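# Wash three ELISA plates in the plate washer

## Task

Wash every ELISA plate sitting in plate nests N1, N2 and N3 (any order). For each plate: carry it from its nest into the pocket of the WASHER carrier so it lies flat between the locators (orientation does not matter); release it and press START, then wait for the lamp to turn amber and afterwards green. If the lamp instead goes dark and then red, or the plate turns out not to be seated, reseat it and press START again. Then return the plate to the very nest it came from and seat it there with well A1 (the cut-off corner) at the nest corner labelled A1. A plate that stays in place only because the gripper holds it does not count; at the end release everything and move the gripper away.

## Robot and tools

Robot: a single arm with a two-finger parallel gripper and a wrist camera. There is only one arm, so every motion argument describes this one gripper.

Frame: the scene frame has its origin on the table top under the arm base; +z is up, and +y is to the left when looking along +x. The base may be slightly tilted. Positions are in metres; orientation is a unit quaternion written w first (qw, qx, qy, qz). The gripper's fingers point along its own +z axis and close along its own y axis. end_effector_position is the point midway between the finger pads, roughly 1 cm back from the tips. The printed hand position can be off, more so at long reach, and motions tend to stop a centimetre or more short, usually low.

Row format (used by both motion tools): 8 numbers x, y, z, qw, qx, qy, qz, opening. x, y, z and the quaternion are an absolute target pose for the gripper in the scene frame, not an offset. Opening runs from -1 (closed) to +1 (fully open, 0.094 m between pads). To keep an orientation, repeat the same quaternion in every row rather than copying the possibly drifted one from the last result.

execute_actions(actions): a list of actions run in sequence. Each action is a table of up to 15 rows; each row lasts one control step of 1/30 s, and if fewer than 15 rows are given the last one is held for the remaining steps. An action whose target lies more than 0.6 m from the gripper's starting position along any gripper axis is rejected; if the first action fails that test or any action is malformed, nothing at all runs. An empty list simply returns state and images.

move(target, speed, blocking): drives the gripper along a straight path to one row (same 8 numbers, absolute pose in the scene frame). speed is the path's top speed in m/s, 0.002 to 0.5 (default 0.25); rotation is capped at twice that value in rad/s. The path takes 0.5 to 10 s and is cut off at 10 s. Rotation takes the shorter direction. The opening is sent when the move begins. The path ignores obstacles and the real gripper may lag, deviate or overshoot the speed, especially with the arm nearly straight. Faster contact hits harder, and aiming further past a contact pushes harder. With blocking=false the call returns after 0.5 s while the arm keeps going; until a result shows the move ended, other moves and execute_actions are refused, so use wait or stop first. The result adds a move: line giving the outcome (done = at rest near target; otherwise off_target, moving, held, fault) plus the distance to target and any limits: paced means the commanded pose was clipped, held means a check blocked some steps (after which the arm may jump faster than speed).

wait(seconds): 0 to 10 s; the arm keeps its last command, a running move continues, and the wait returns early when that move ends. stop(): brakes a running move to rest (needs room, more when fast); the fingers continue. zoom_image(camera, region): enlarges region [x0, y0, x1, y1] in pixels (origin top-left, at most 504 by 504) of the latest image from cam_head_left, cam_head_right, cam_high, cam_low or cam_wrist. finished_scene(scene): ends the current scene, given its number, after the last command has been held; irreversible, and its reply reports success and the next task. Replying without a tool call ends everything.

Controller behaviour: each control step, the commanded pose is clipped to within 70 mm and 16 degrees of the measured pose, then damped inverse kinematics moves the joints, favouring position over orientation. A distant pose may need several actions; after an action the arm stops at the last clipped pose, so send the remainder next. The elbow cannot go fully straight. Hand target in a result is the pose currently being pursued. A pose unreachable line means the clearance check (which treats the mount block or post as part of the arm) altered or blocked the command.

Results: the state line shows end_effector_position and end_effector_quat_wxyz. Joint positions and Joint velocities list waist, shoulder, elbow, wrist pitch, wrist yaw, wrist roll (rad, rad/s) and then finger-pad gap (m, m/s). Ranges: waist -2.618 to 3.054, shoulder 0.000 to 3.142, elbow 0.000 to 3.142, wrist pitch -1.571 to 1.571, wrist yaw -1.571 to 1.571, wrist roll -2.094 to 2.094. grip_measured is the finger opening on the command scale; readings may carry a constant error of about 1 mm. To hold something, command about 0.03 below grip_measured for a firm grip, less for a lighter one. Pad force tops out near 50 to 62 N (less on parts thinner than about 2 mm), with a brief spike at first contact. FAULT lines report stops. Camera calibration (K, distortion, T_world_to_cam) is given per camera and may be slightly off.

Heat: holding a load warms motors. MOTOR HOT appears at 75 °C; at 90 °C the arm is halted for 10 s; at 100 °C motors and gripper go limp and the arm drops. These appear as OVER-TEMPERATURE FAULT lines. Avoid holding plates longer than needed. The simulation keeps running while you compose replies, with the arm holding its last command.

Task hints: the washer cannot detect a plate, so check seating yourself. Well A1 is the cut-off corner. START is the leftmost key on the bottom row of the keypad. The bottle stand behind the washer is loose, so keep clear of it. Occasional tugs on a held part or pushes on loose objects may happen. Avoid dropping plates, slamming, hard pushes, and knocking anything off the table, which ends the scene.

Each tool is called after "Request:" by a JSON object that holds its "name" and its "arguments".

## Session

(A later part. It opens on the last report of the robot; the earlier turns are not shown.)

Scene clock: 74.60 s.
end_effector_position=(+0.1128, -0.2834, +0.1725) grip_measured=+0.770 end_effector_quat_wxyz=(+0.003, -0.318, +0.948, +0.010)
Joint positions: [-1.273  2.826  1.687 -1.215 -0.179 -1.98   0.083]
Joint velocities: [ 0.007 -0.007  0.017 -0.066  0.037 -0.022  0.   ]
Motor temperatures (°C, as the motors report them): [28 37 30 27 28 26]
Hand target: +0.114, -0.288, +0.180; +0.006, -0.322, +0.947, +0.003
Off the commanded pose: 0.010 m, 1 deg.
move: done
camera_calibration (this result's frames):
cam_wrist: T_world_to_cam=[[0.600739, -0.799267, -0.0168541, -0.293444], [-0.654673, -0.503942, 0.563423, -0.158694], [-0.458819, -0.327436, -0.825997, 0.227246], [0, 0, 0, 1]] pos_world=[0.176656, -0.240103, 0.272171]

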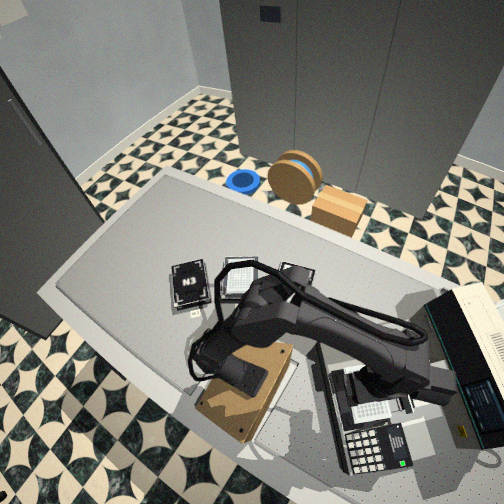

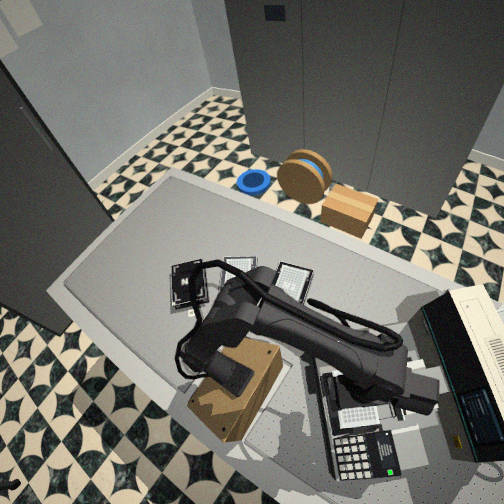

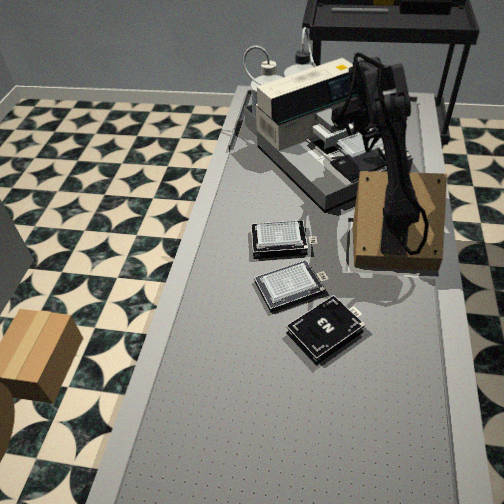

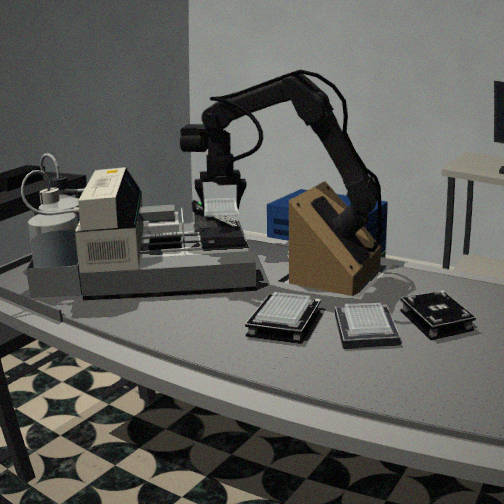

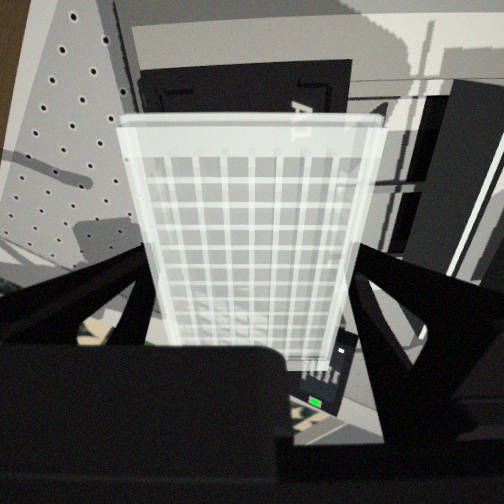

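Request:
{"name": "move", "arguments": {"target": [0.116,-0.284,0.13,0,-0.338,0.941,0,0.735], "speed": 0.04}}

Request:
{"name": "zoom_image", "arguments": {"camera": "cam_wrist", "region": [60,30,440,200]}}

Scene clock: 80.10 s.
end_effector_position=(+0.1109, -0.2829, +0.1312) grip_measured=+0.770 end_effector_quat_wxyz=(-0.007, -0.332, +0.943, +0.004)
Joint positions: [-1.248  2.842  1.548 -1.042 -0.179 -1.989  0.083]
Joint velocities: [-0.007 -0.027  0.002 -0.022 -0.022  0.037 -0.   ]
Motor temperatures (°C, as the motors report them): [28 38 30 27 28 26]
Hand target: +0.115, -0.283, +0.130; -0.000, -0.338, +0.941, +0.000
Off the commanded pose: 0.005 m, 1 deg.
move: done
camera_calibration (this result's frames):
cam_wrist: T_world_to_cam=[[0.624069, -0.781297, -0.0106009, -0.291005], [-0.631986, -0.512691, 0.581155, -0.14375], [-0.45949, -0.355981, -0.813724, 0.182832], [0, 0, 0, 1]] pos_world=[0.174769, -0.235976, 0.229231]

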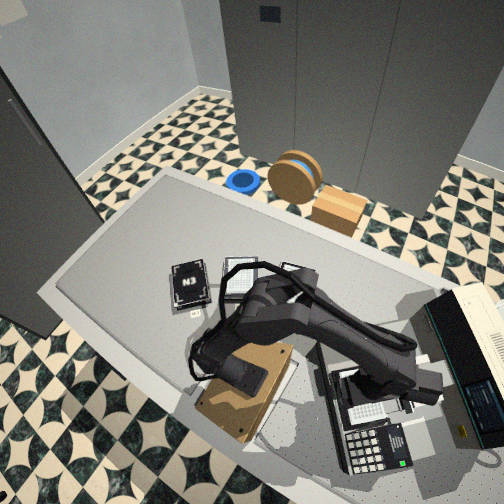

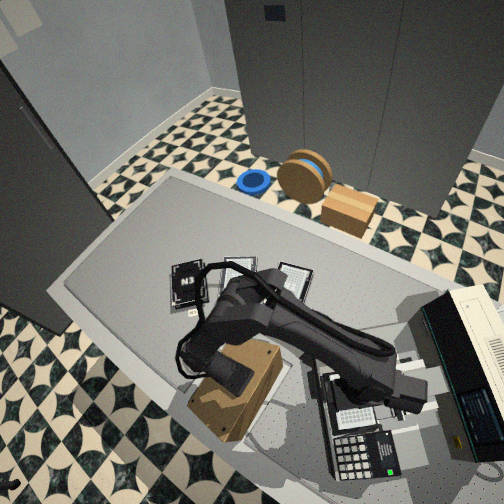

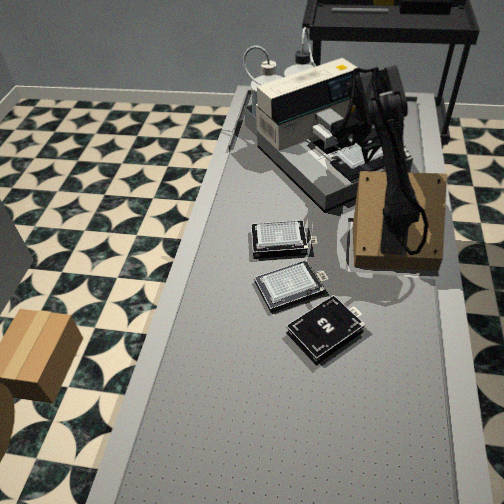

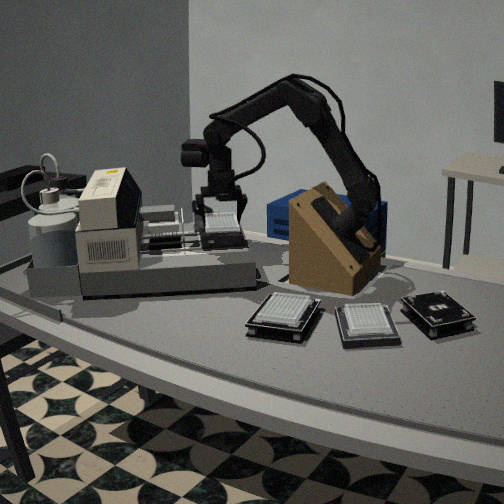

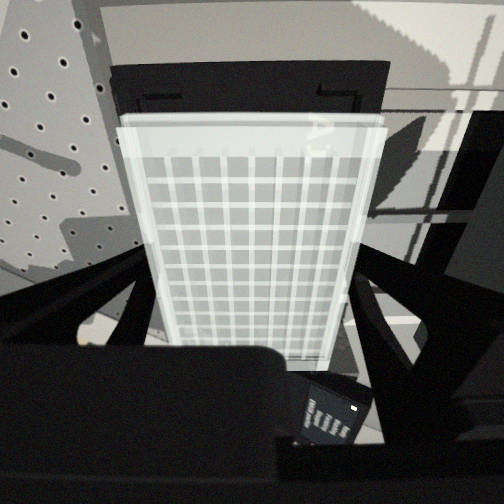

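Region (60, 30, 440, 200) of cam_wrist's 504x504 image, scaled by 1.326, with more detail than that image has; it fills the top 225 rows of this view, and the rest is white.

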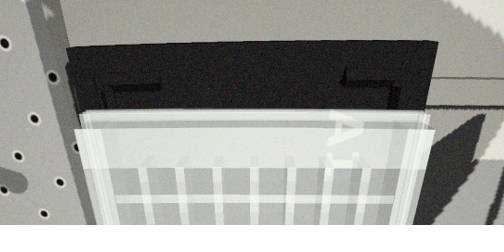

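Request:
{"name": "move", "arguments": {"target": [0.1165,-0.283,0.115,0,-0.347,0.938,0,0.735], "speed": 0.02}}

Request:
{"name": "zoom_image", "arguments": {"camera": "cam_wrist", "region": [60,30,440,200]}}

Scene clock: 85.13 s.
end_effector_position=(+0.1122, -0.2831, +0.1169) grip_measured=+0.770 end_effector_quat_wxyz=(-0.007, -0.342, +0.940, +0.003)
Joint positions: [-1.236  2.857  1.515 -0.988 -0.187 -1.999  0.083]
Joint velocities: [-0.007 -0.007 -0.002  0.081  0.007 -0.022 -0.001]
Motor temperatures (°C, as the motors report them): [28 39 30 27 28 26]
Hand target: +0.116, -0.283, +0.115; -0.000, -0.347, +0.938, +0.000
Off the commanded pose: 0.005 m, 1 deg.
move: done
camera_calibration (this result's frames):
cam_wrist: T_world_to_cam=[[0.639255, -0.76895, -0.00833516, -0.290557], [-0.622004, -0.523407, 0.582371, -0.138978], [-0.452177, -0.367099, -0.81288, 0.16759], [0, 0, 0, 1]] pos_world=[0.175076, -0.234643, 0.214746]

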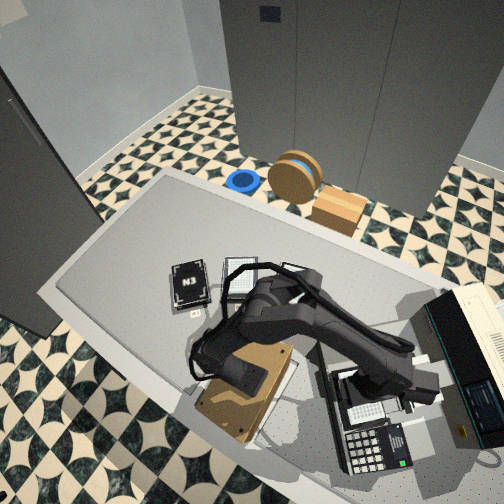

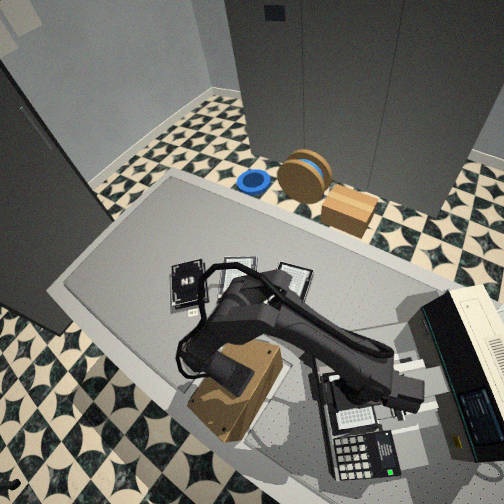

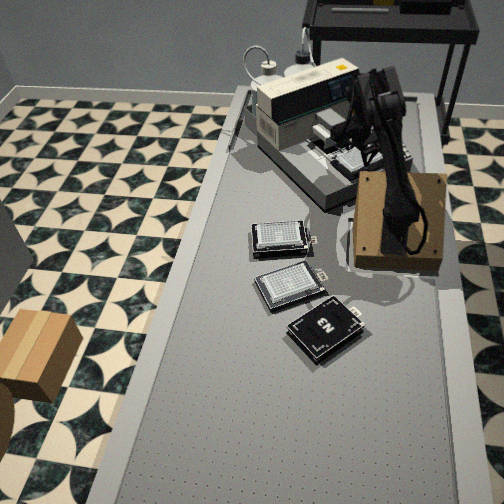

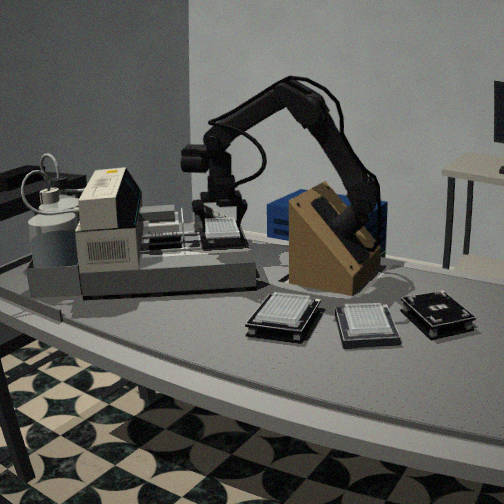

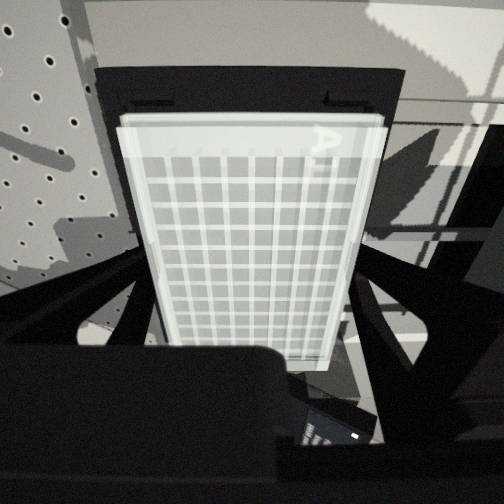

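Region (60, 30, 440, 200) of cam_wrist's 504x504 image, scaled by 1.326, with more detail than that image has; it fills the top 225 rows of this view, and the rest is white.

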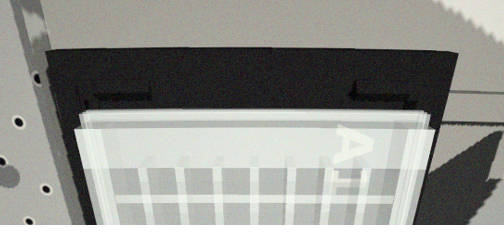

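Request:
{"name": "move", "arguments": {"target": [0.116,-0.282,0.102,0,-0.345,0.9386,0,0.735], "speed": 0.012}}

Request:
{"name": "zoom_image", "arguments": {"camera": "cam_wrist", "region": [60,30,440,200]}}

Scene clock: 89.40 s.
end_effector_position=(+0.1127, -0.2840, +0.1052) grip_measured=+0.770 end_effector_quat_wxyz=(-0.007, -0.345, +0.939, -0.000)
Joint positions: [-1.229  2.871  1.488 -0.941 -0.192 -2.     0.083]
Joint velocities: [ 0.007 -0.017  0.007  0.007  0.037  0.007  0.   ]
Motor temperatures (°C, as the motors report them): [28 39 30 27 28 26]
Hand target: +0.116, -0.282, +0.102; +0.000, -0.345, +0.939, +0.000
Off the commanded pose: 0.005 m, 1 deg.
move: done
camera_calibration (this result's frames):
cam_wrist: T_world_to_cam=[[0.644582, -0.76453, -0.00287075, -0.291529], [-0.619684, -0.524652, 0.583722, -0.133119], [-0.44778, -0.374478, -0.811948, 0.15533], [0, 0, 0, 1]] pos_world=[0.174976, -0.234556, 0.202988]

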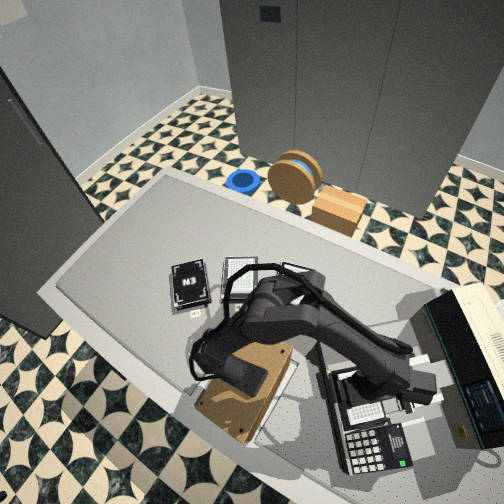

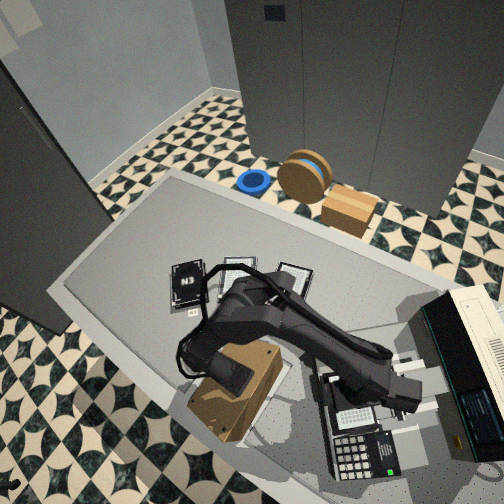

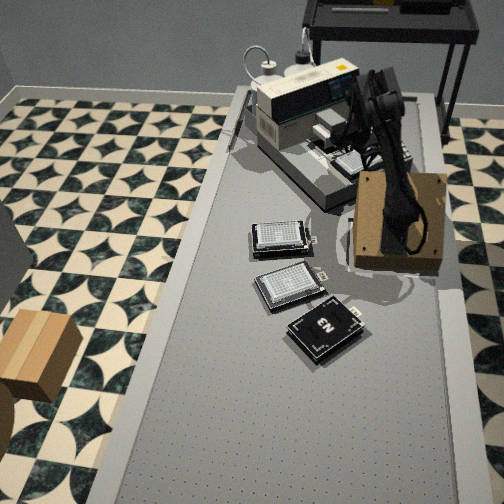

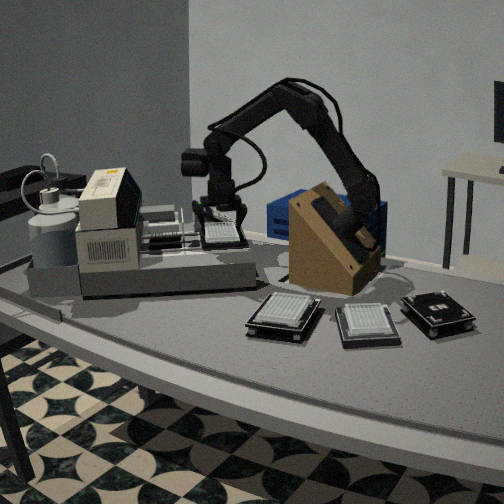

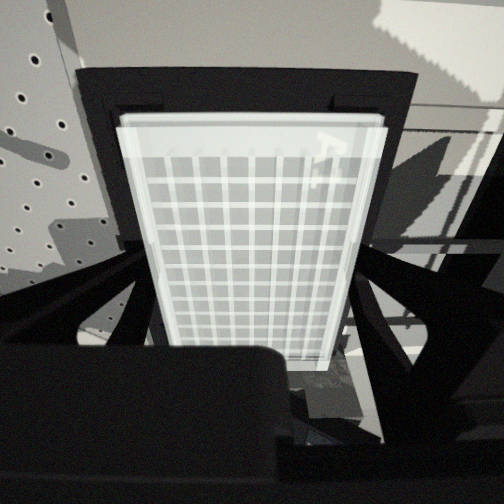

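Region (60, 30, 440, 200) of cam_wrist's 504x504 image, scaled by 1.326, with more detail than that image has; it fills the top 225 rows of this view, and the rest is white.

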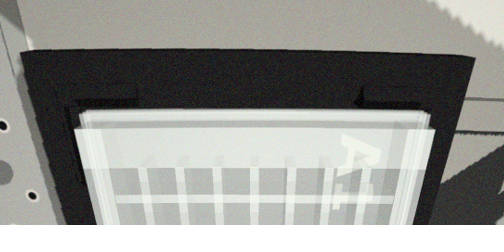

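Request:
{"name": "move", "arguments": {"target": [0.1145,-0.279,0.100,0,-0.334,0.9426,0,0.735], "speed": 0.008}}

Request:
{"name": "zoom_image", "arguments": {"camera": "cam_wrist", "region": [60,30,440,200]}}

Scene clock: 94.60 s.
end_effector_position=(+0.1117, -0.2825, +0.1030) grip_measured=+0.770 end_effector_quat_wxyz=(-0.007, -0.337, +0.941, +0.001)
Joint positions: [-1.229  2.871  1.478 -0.934 -0.192 -1.984  0.083]
Joint velocities: [-0.002 -0.002 -0.007  0.007 -0.037 -0.007 -0.001]
Motor temperatures (°C, as the motors report them): [28 39 30 27 28 26]
Hand target: +0.114, -0.279, +0.100; -0.000, -0.334, +0.943, +0.000
Off the commanded pose: 0.005 m, 1 deg.
move: done
camera_calibration (this result's frames):
cam_wrist: T_world_to_cam=[[0.632353, -0.77466, -0.00571582, -0.290973], [-0.627082, -0.51619, 0.583366, -0.128472], [-0.45486, -0.365309, -0.812189, 0.157056], [0, 0, 0, 1]] pos_world=[0.174874, -0.234347, 0.200842]

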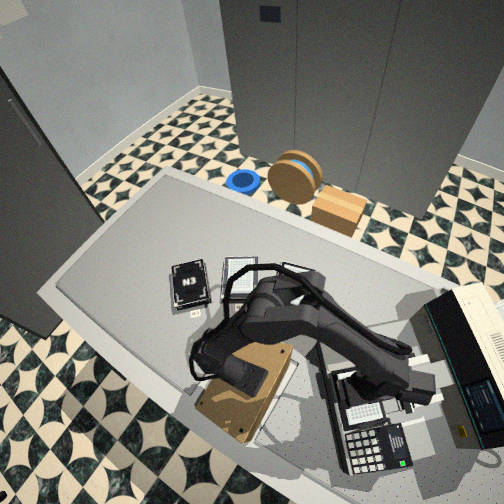

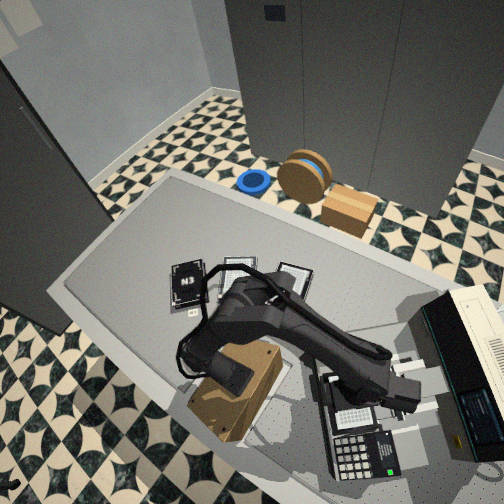

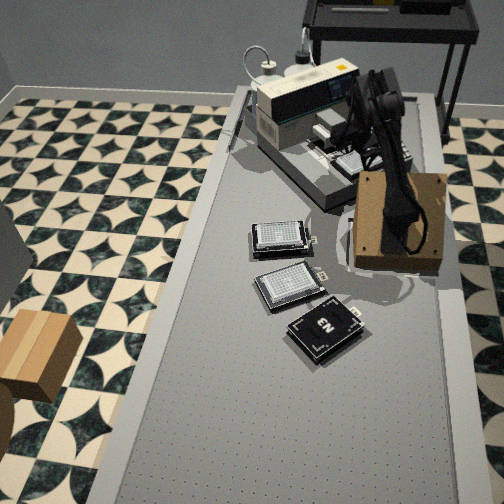

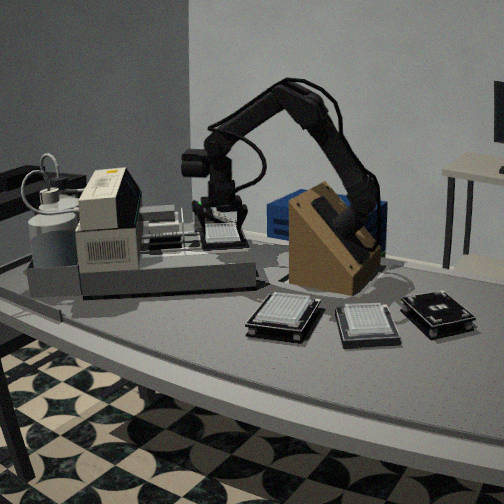

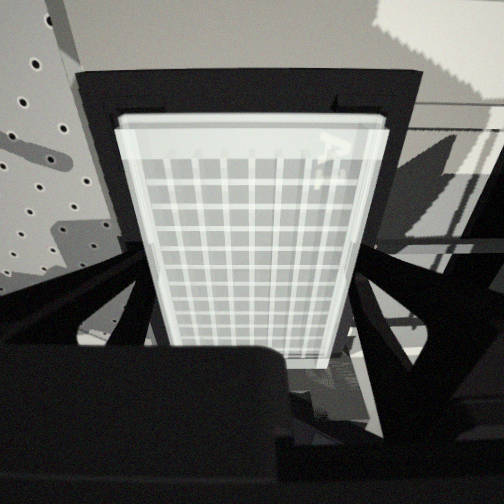

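Region (60, 30, 440, 200) of cam_wrist's 504x504 image, scaled by 1.326, with more detail than that image has; it fills the top 225 rows of this view, and the rest is white.

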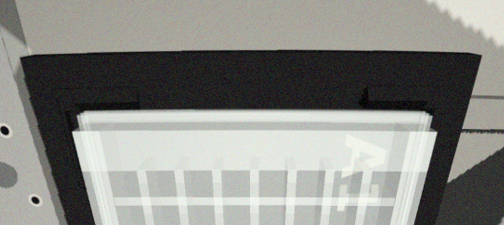

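Request:
{"name": "execute_actions", "arguments": {"actions": [[[0.1145,-0.279,0.100,0,-0.334,0.9426,0,1]]]}}

Request:
{"name": "move", "arguments": {"target": [0.113,-0.284,0.17,0,-0.338,0.941,0,1], "speed": 0.06}}

Request:
{"name": "zoom_image", "arguments": {"camera": "cam_wrist", "region": [100,30,420,350]}}

Request:
{"name": "zoom_image", "arguments": {"camera": "cam_low", "region": [170,190,270,260]}}

Scene clock: 102.17 s.
end_effector_position=(+0.1123, -0.2834, +0.1030) grip_measured=+1.000 end_effector_quat_wxyz=(-0.006, -0.336, +0.942, -0.001)
Joint positions: [-1.229  2.871  1.478 -0.93  -0.193 -1.98   0.094]
Joint velocities: [ 0.002  0.007 -0.007 -0.007 -0.081 -0.051  0.   ]
Motor temperatures (°C, as the motors report them): [28 40 30 27 28 26]
Hand target: +0.114, -0.279, +0.100; -0.000, -0.334, +0.943, +0.000
Off the commanded pose: 0.006 m, 1 deg.
camera_calibration (this result's frames):
cam_wrist: T_world_to_cam=[[0.629478, -0.777017, -0.00113151, -0.292871], [-0.630727, -0.511814, 0.583292, -0.126895], [-0.453807, -0.366456, -0.812262, 0.156565], [0, 0, 0, 1]] pos_world=[0.17537, -0.235139, 0.200857]

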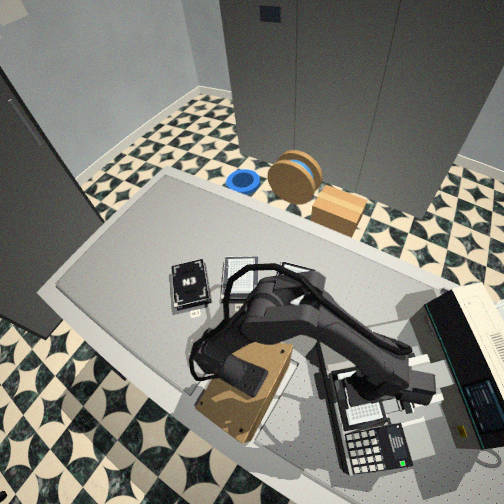

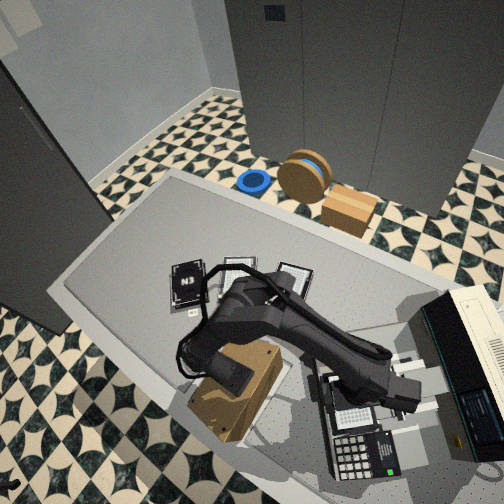

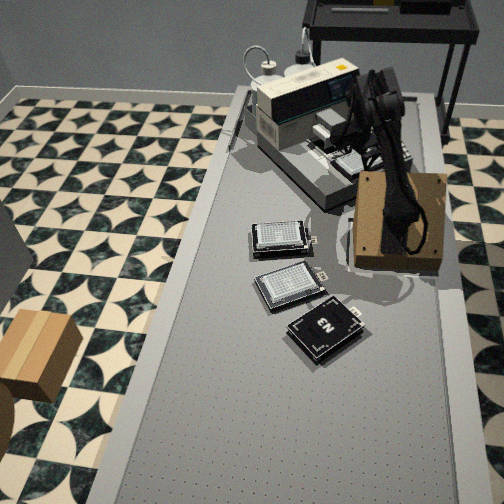

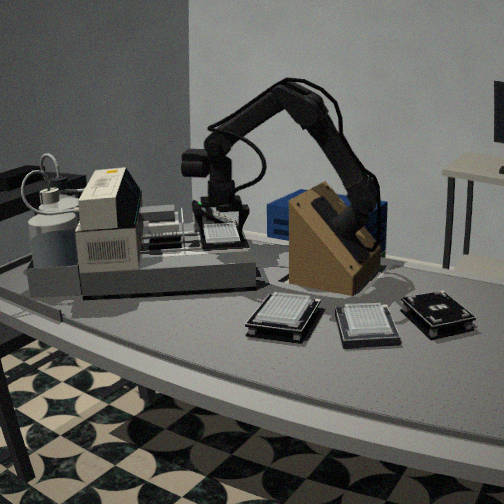

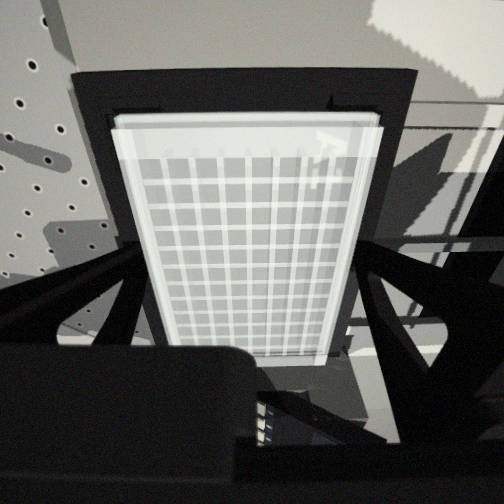

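Scene clock: 103.80 s.
end_effector_position=(+0.1132, -0.2823, +0.1510) grip_measured=+1.000 end_effector_quat_wxyz=(-0.005, -0.338, +0.941, +0.015)
Joint positions: [-1.253  2.843  1.631 -1.147 -0.177 -2.008  0.094]
Joint velocities: [-0.022  0.012 -0.012  0.007 -0.007  0.007  0.   ]
Motor temperatures (°C, as the motors report them): [28 41 30 27 28 26]
Hand target: +0.114, -0.285, +0.169; +0.000, -0.338, +0.941, -0.000
Off the commanded pose: 0.019 m, 2 deg.
move: off_target
camera_calibration (this result's frames):
cam_wrist: T_world_to_cam=[[0.632658, -0.773838, -0.0303086, -0.287556], [-0.623874, -0.532459, 0.572074, -0.158651], [-0.458831, -0.343018, -0.819642, 0.204678], [0, 0, 0, 1]] pos_world=[0.176859, -0.236788, 0.249807]

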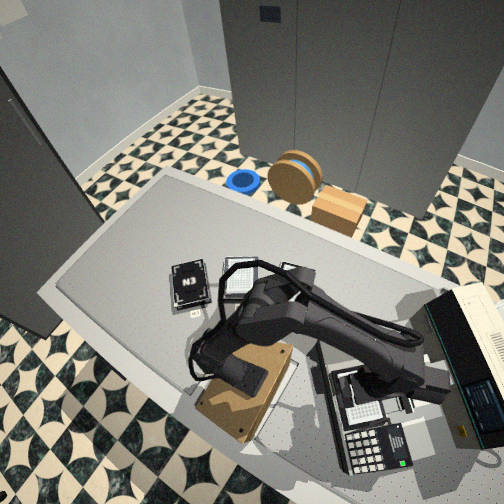

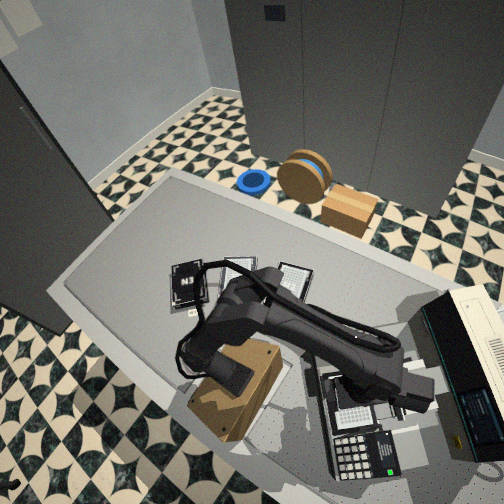

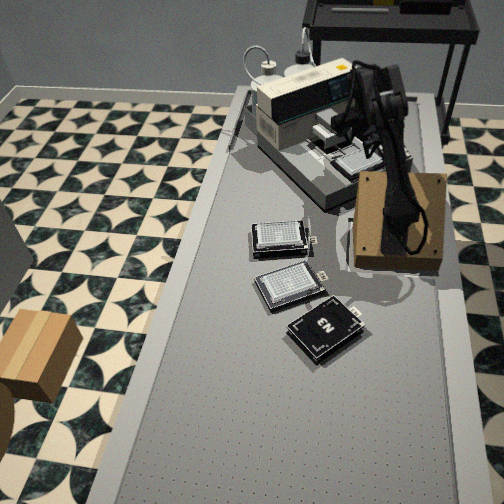

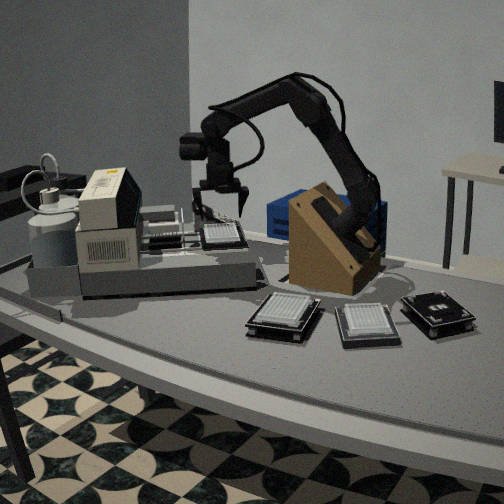

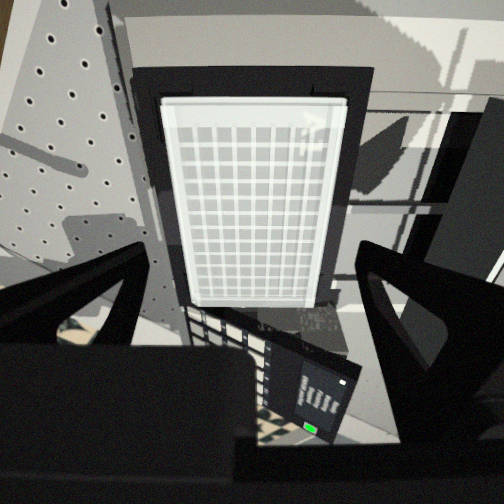

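Region (100, 30, 420, 350) of cam_wrist's 504x504 image, scaled by 1.575, with more detail than that image has.

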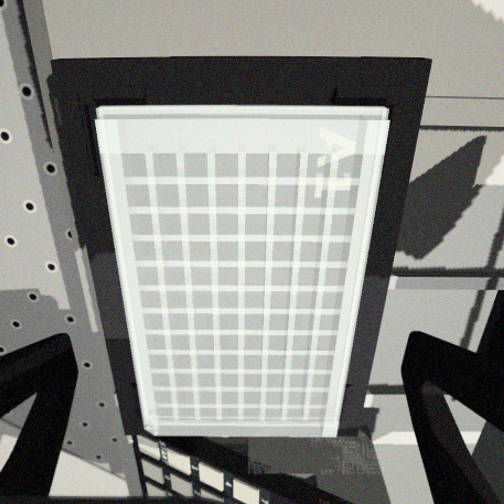

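Region (170, 190, 270, 260) of cam_low's 504x504 image, scaled by 5.040, with more detail than that image has; it fills the top 353 rows of this view, and the rest is white.

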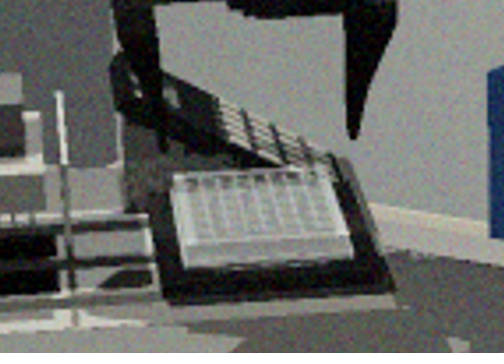

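Request:
{"name": "move", "arguments": {"target": [0.01,-0.307,0.15,0,-0.087,0.996,0,-1], "speed": 0.15}}

Request:
{"name": "move", "arguments": {"target": [0.012,-0.307,0.112,0,-0.087,0.996,0,-1], "speed": 0.03}}

Scene clock: 111.20 s.
end_effector_position=(+0.0133, -0.3012, +0.1496) grip_measured=-0.983 end_effector_quat_wxyz=(+0.000, -0.096, +0.995, +0.010)
Joint positions: [-1.542  2.863  1.617 -1.121  0.012 -1.714  0.001]
Joint velocities: [ 0.002 -0.007 -0.007  0.081  0.007  0.037 -0.   ]
Motor temperatures (°C, as the motors report them): [28 41 31 27 28 26]
Hand target: +0.013, -0.307, +0.151; +0.003, -0.090, +0.996, +0.001
Off the commanded pose: 0.007 m, 2 deg.
move: done
camera_calibration (this result's frames):
cam_wrist: T_world_to_cam=[[0.18776, -0.982037, -0.0187106, -0.297632], [-0.804296, -0.164655, 0.570962, -0.116824], [-0.563786, -0.0921547, -0.820763, 0.228323], [0, 0, 0, 1]] pos_world=[0.0906474, -0.29048, 0.248533]

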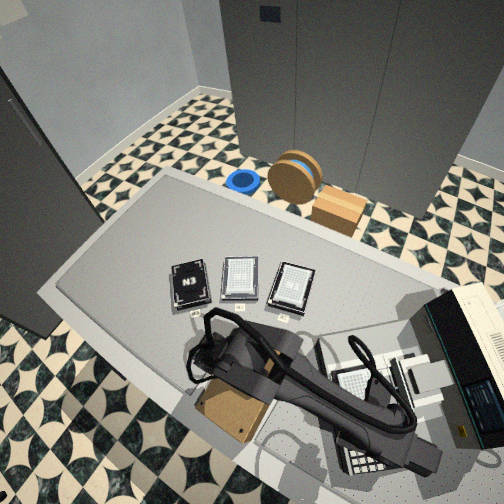

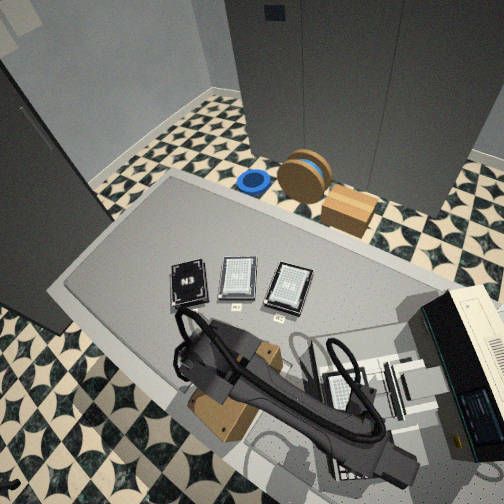

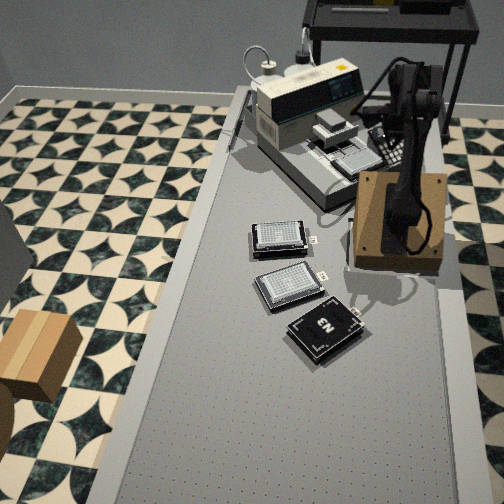

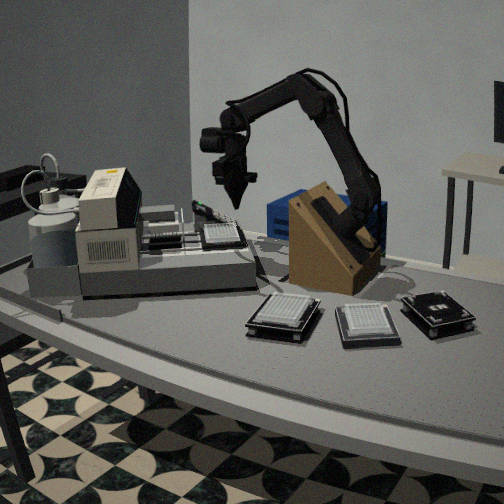

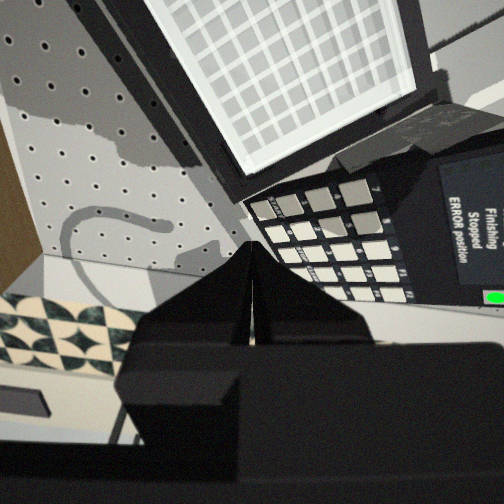

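Scene clock: 112.80 s.
end_effector_position=(+0.0125, -0.3052, +0.1144) grip_measured=-0.983 end_effector_quat_wxyz=(-0.004, -0.093, +0.996, +0.003)
Joint positions: [-1.542  2.903  1.534 -0.984  0.021 -1.708  0.001]
Joint velocities: [-0.002 -0.002 -0.012 -0.037 -0.007  0.051 -0.   ]
Motor temperatures (°C, as the motors report them): [28 41 31 27 28 26]
Hand target: +0.012, -0.306, +0.112; +0.000, -0.087, +0.996, +0.000
Off the commanded pose: 0.003 m, 1 deg.
move: done
camera_calibration (this result's frames):
cam_wrist: T_world_to_cam=[[0.181229, -0.983426, -0.005475, -0.303837], [-0.800869, -0.150813, 0.579538, -0.0948606], [-0.570758, -0.100644, -0.814927, 0.195366], [0, 0, 0, 1]] pos_world=[0.0906001, -0.293445, 0.212521]

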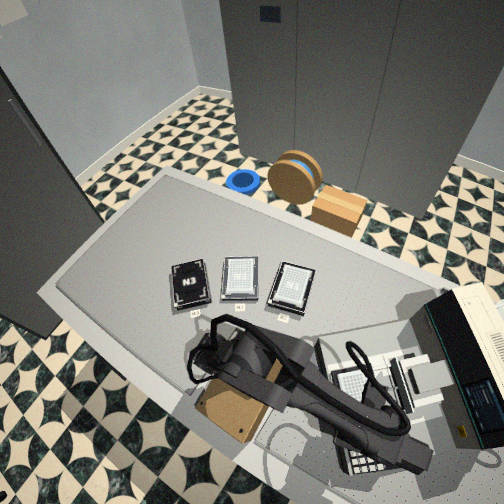

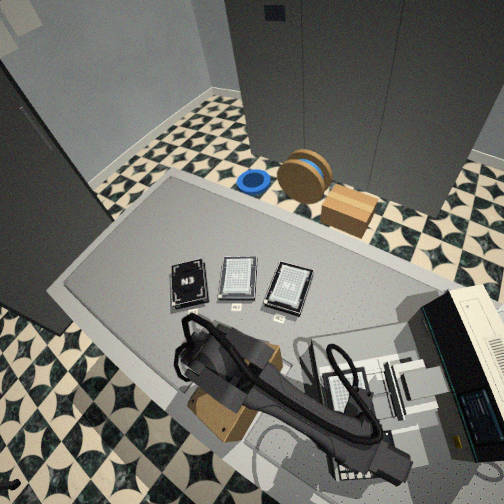

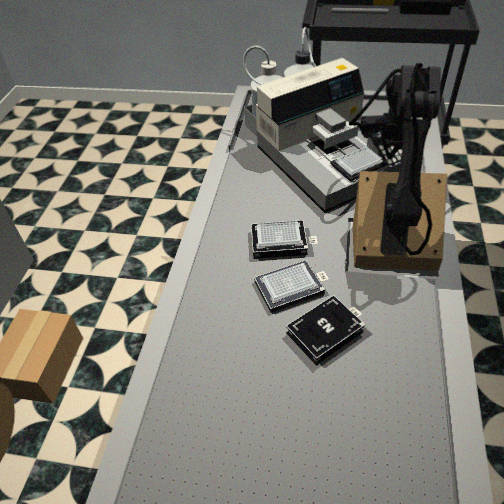

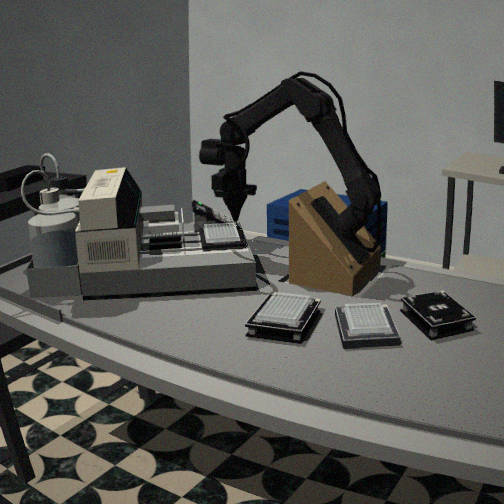

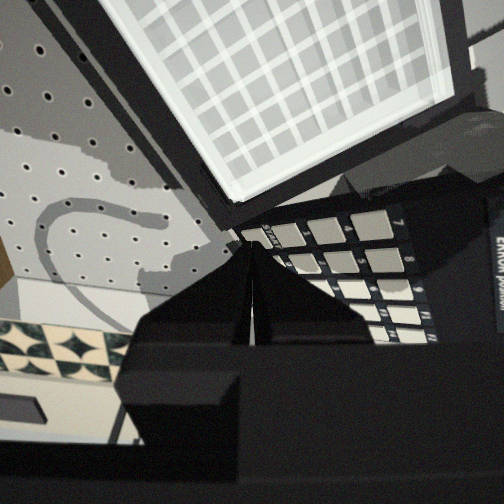

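Request:
{"name": "move", "arguments": {"target": [0.009,-0.31,0.089,0,-0.087,0.996,0,-1], "speed": 0.02}}

Scene clock: 120.70 s.
end_effector_position=(+0.0097, -0.3089, +0.0996) grip_measured=-0.983 end_effector_quat_wxyz=(-0.006, -0.090, +0.996, +0.001)
Joint positions: [-1.55   2.932  1.518 -0.934  0.029 -1.708  0.001]
Joint velocities: [ 0.002 -0.012 -0.012  0.007  0.007  0.066  0.001]
Motor temperatures (°C, as the motors report them): [27 41 30 27 27 26]
Hand target: +0.009, -0.309, +0.089; +0.000, -0.087, +0.996, +0.000
Off the commanded pose: 0.011 m, 1 deg.
move: off_target
camera_calibration (this result's frames):
cam_wrist: T_world_to_cam=[[0.175553, -0.98447, -0.00101211, -0.307782], [-0.800235, -0.143298, 0.582314, -0.0870199], [-0.573416, -0.101417, -0.812963, 0.180966], [0, 0, 0, 1]] pos_world=[0.0881646, -0.297119, 0.19748]

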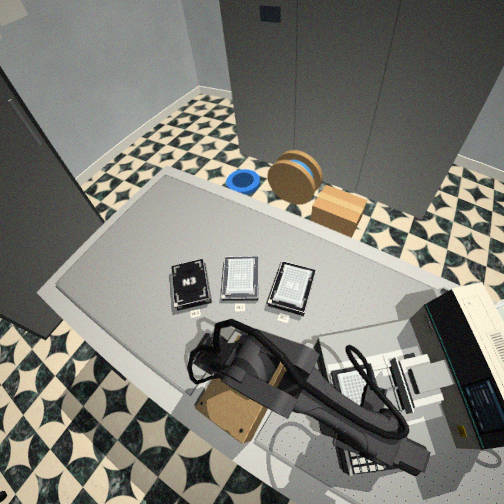

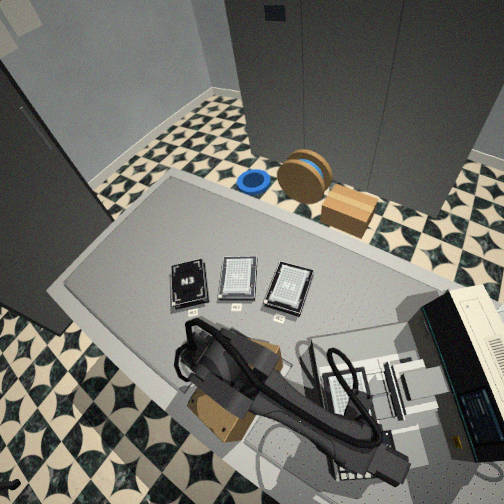

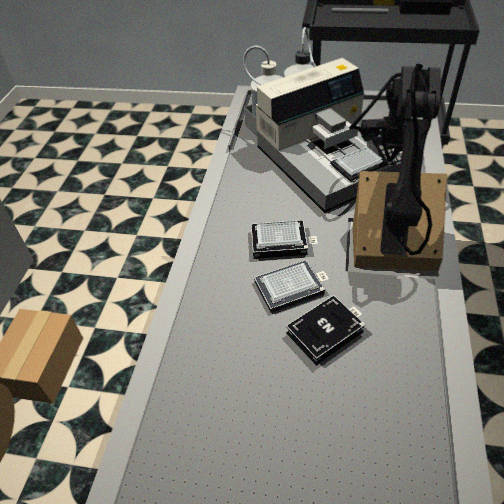

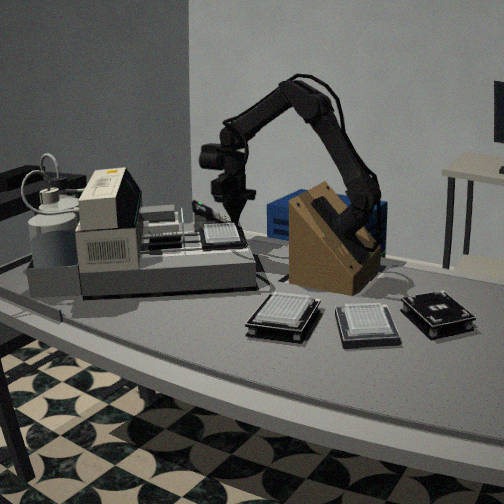

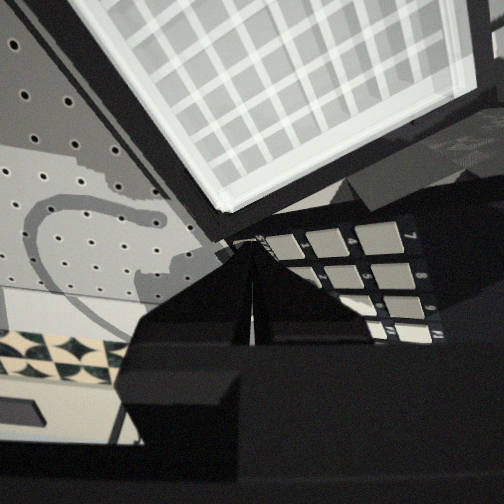

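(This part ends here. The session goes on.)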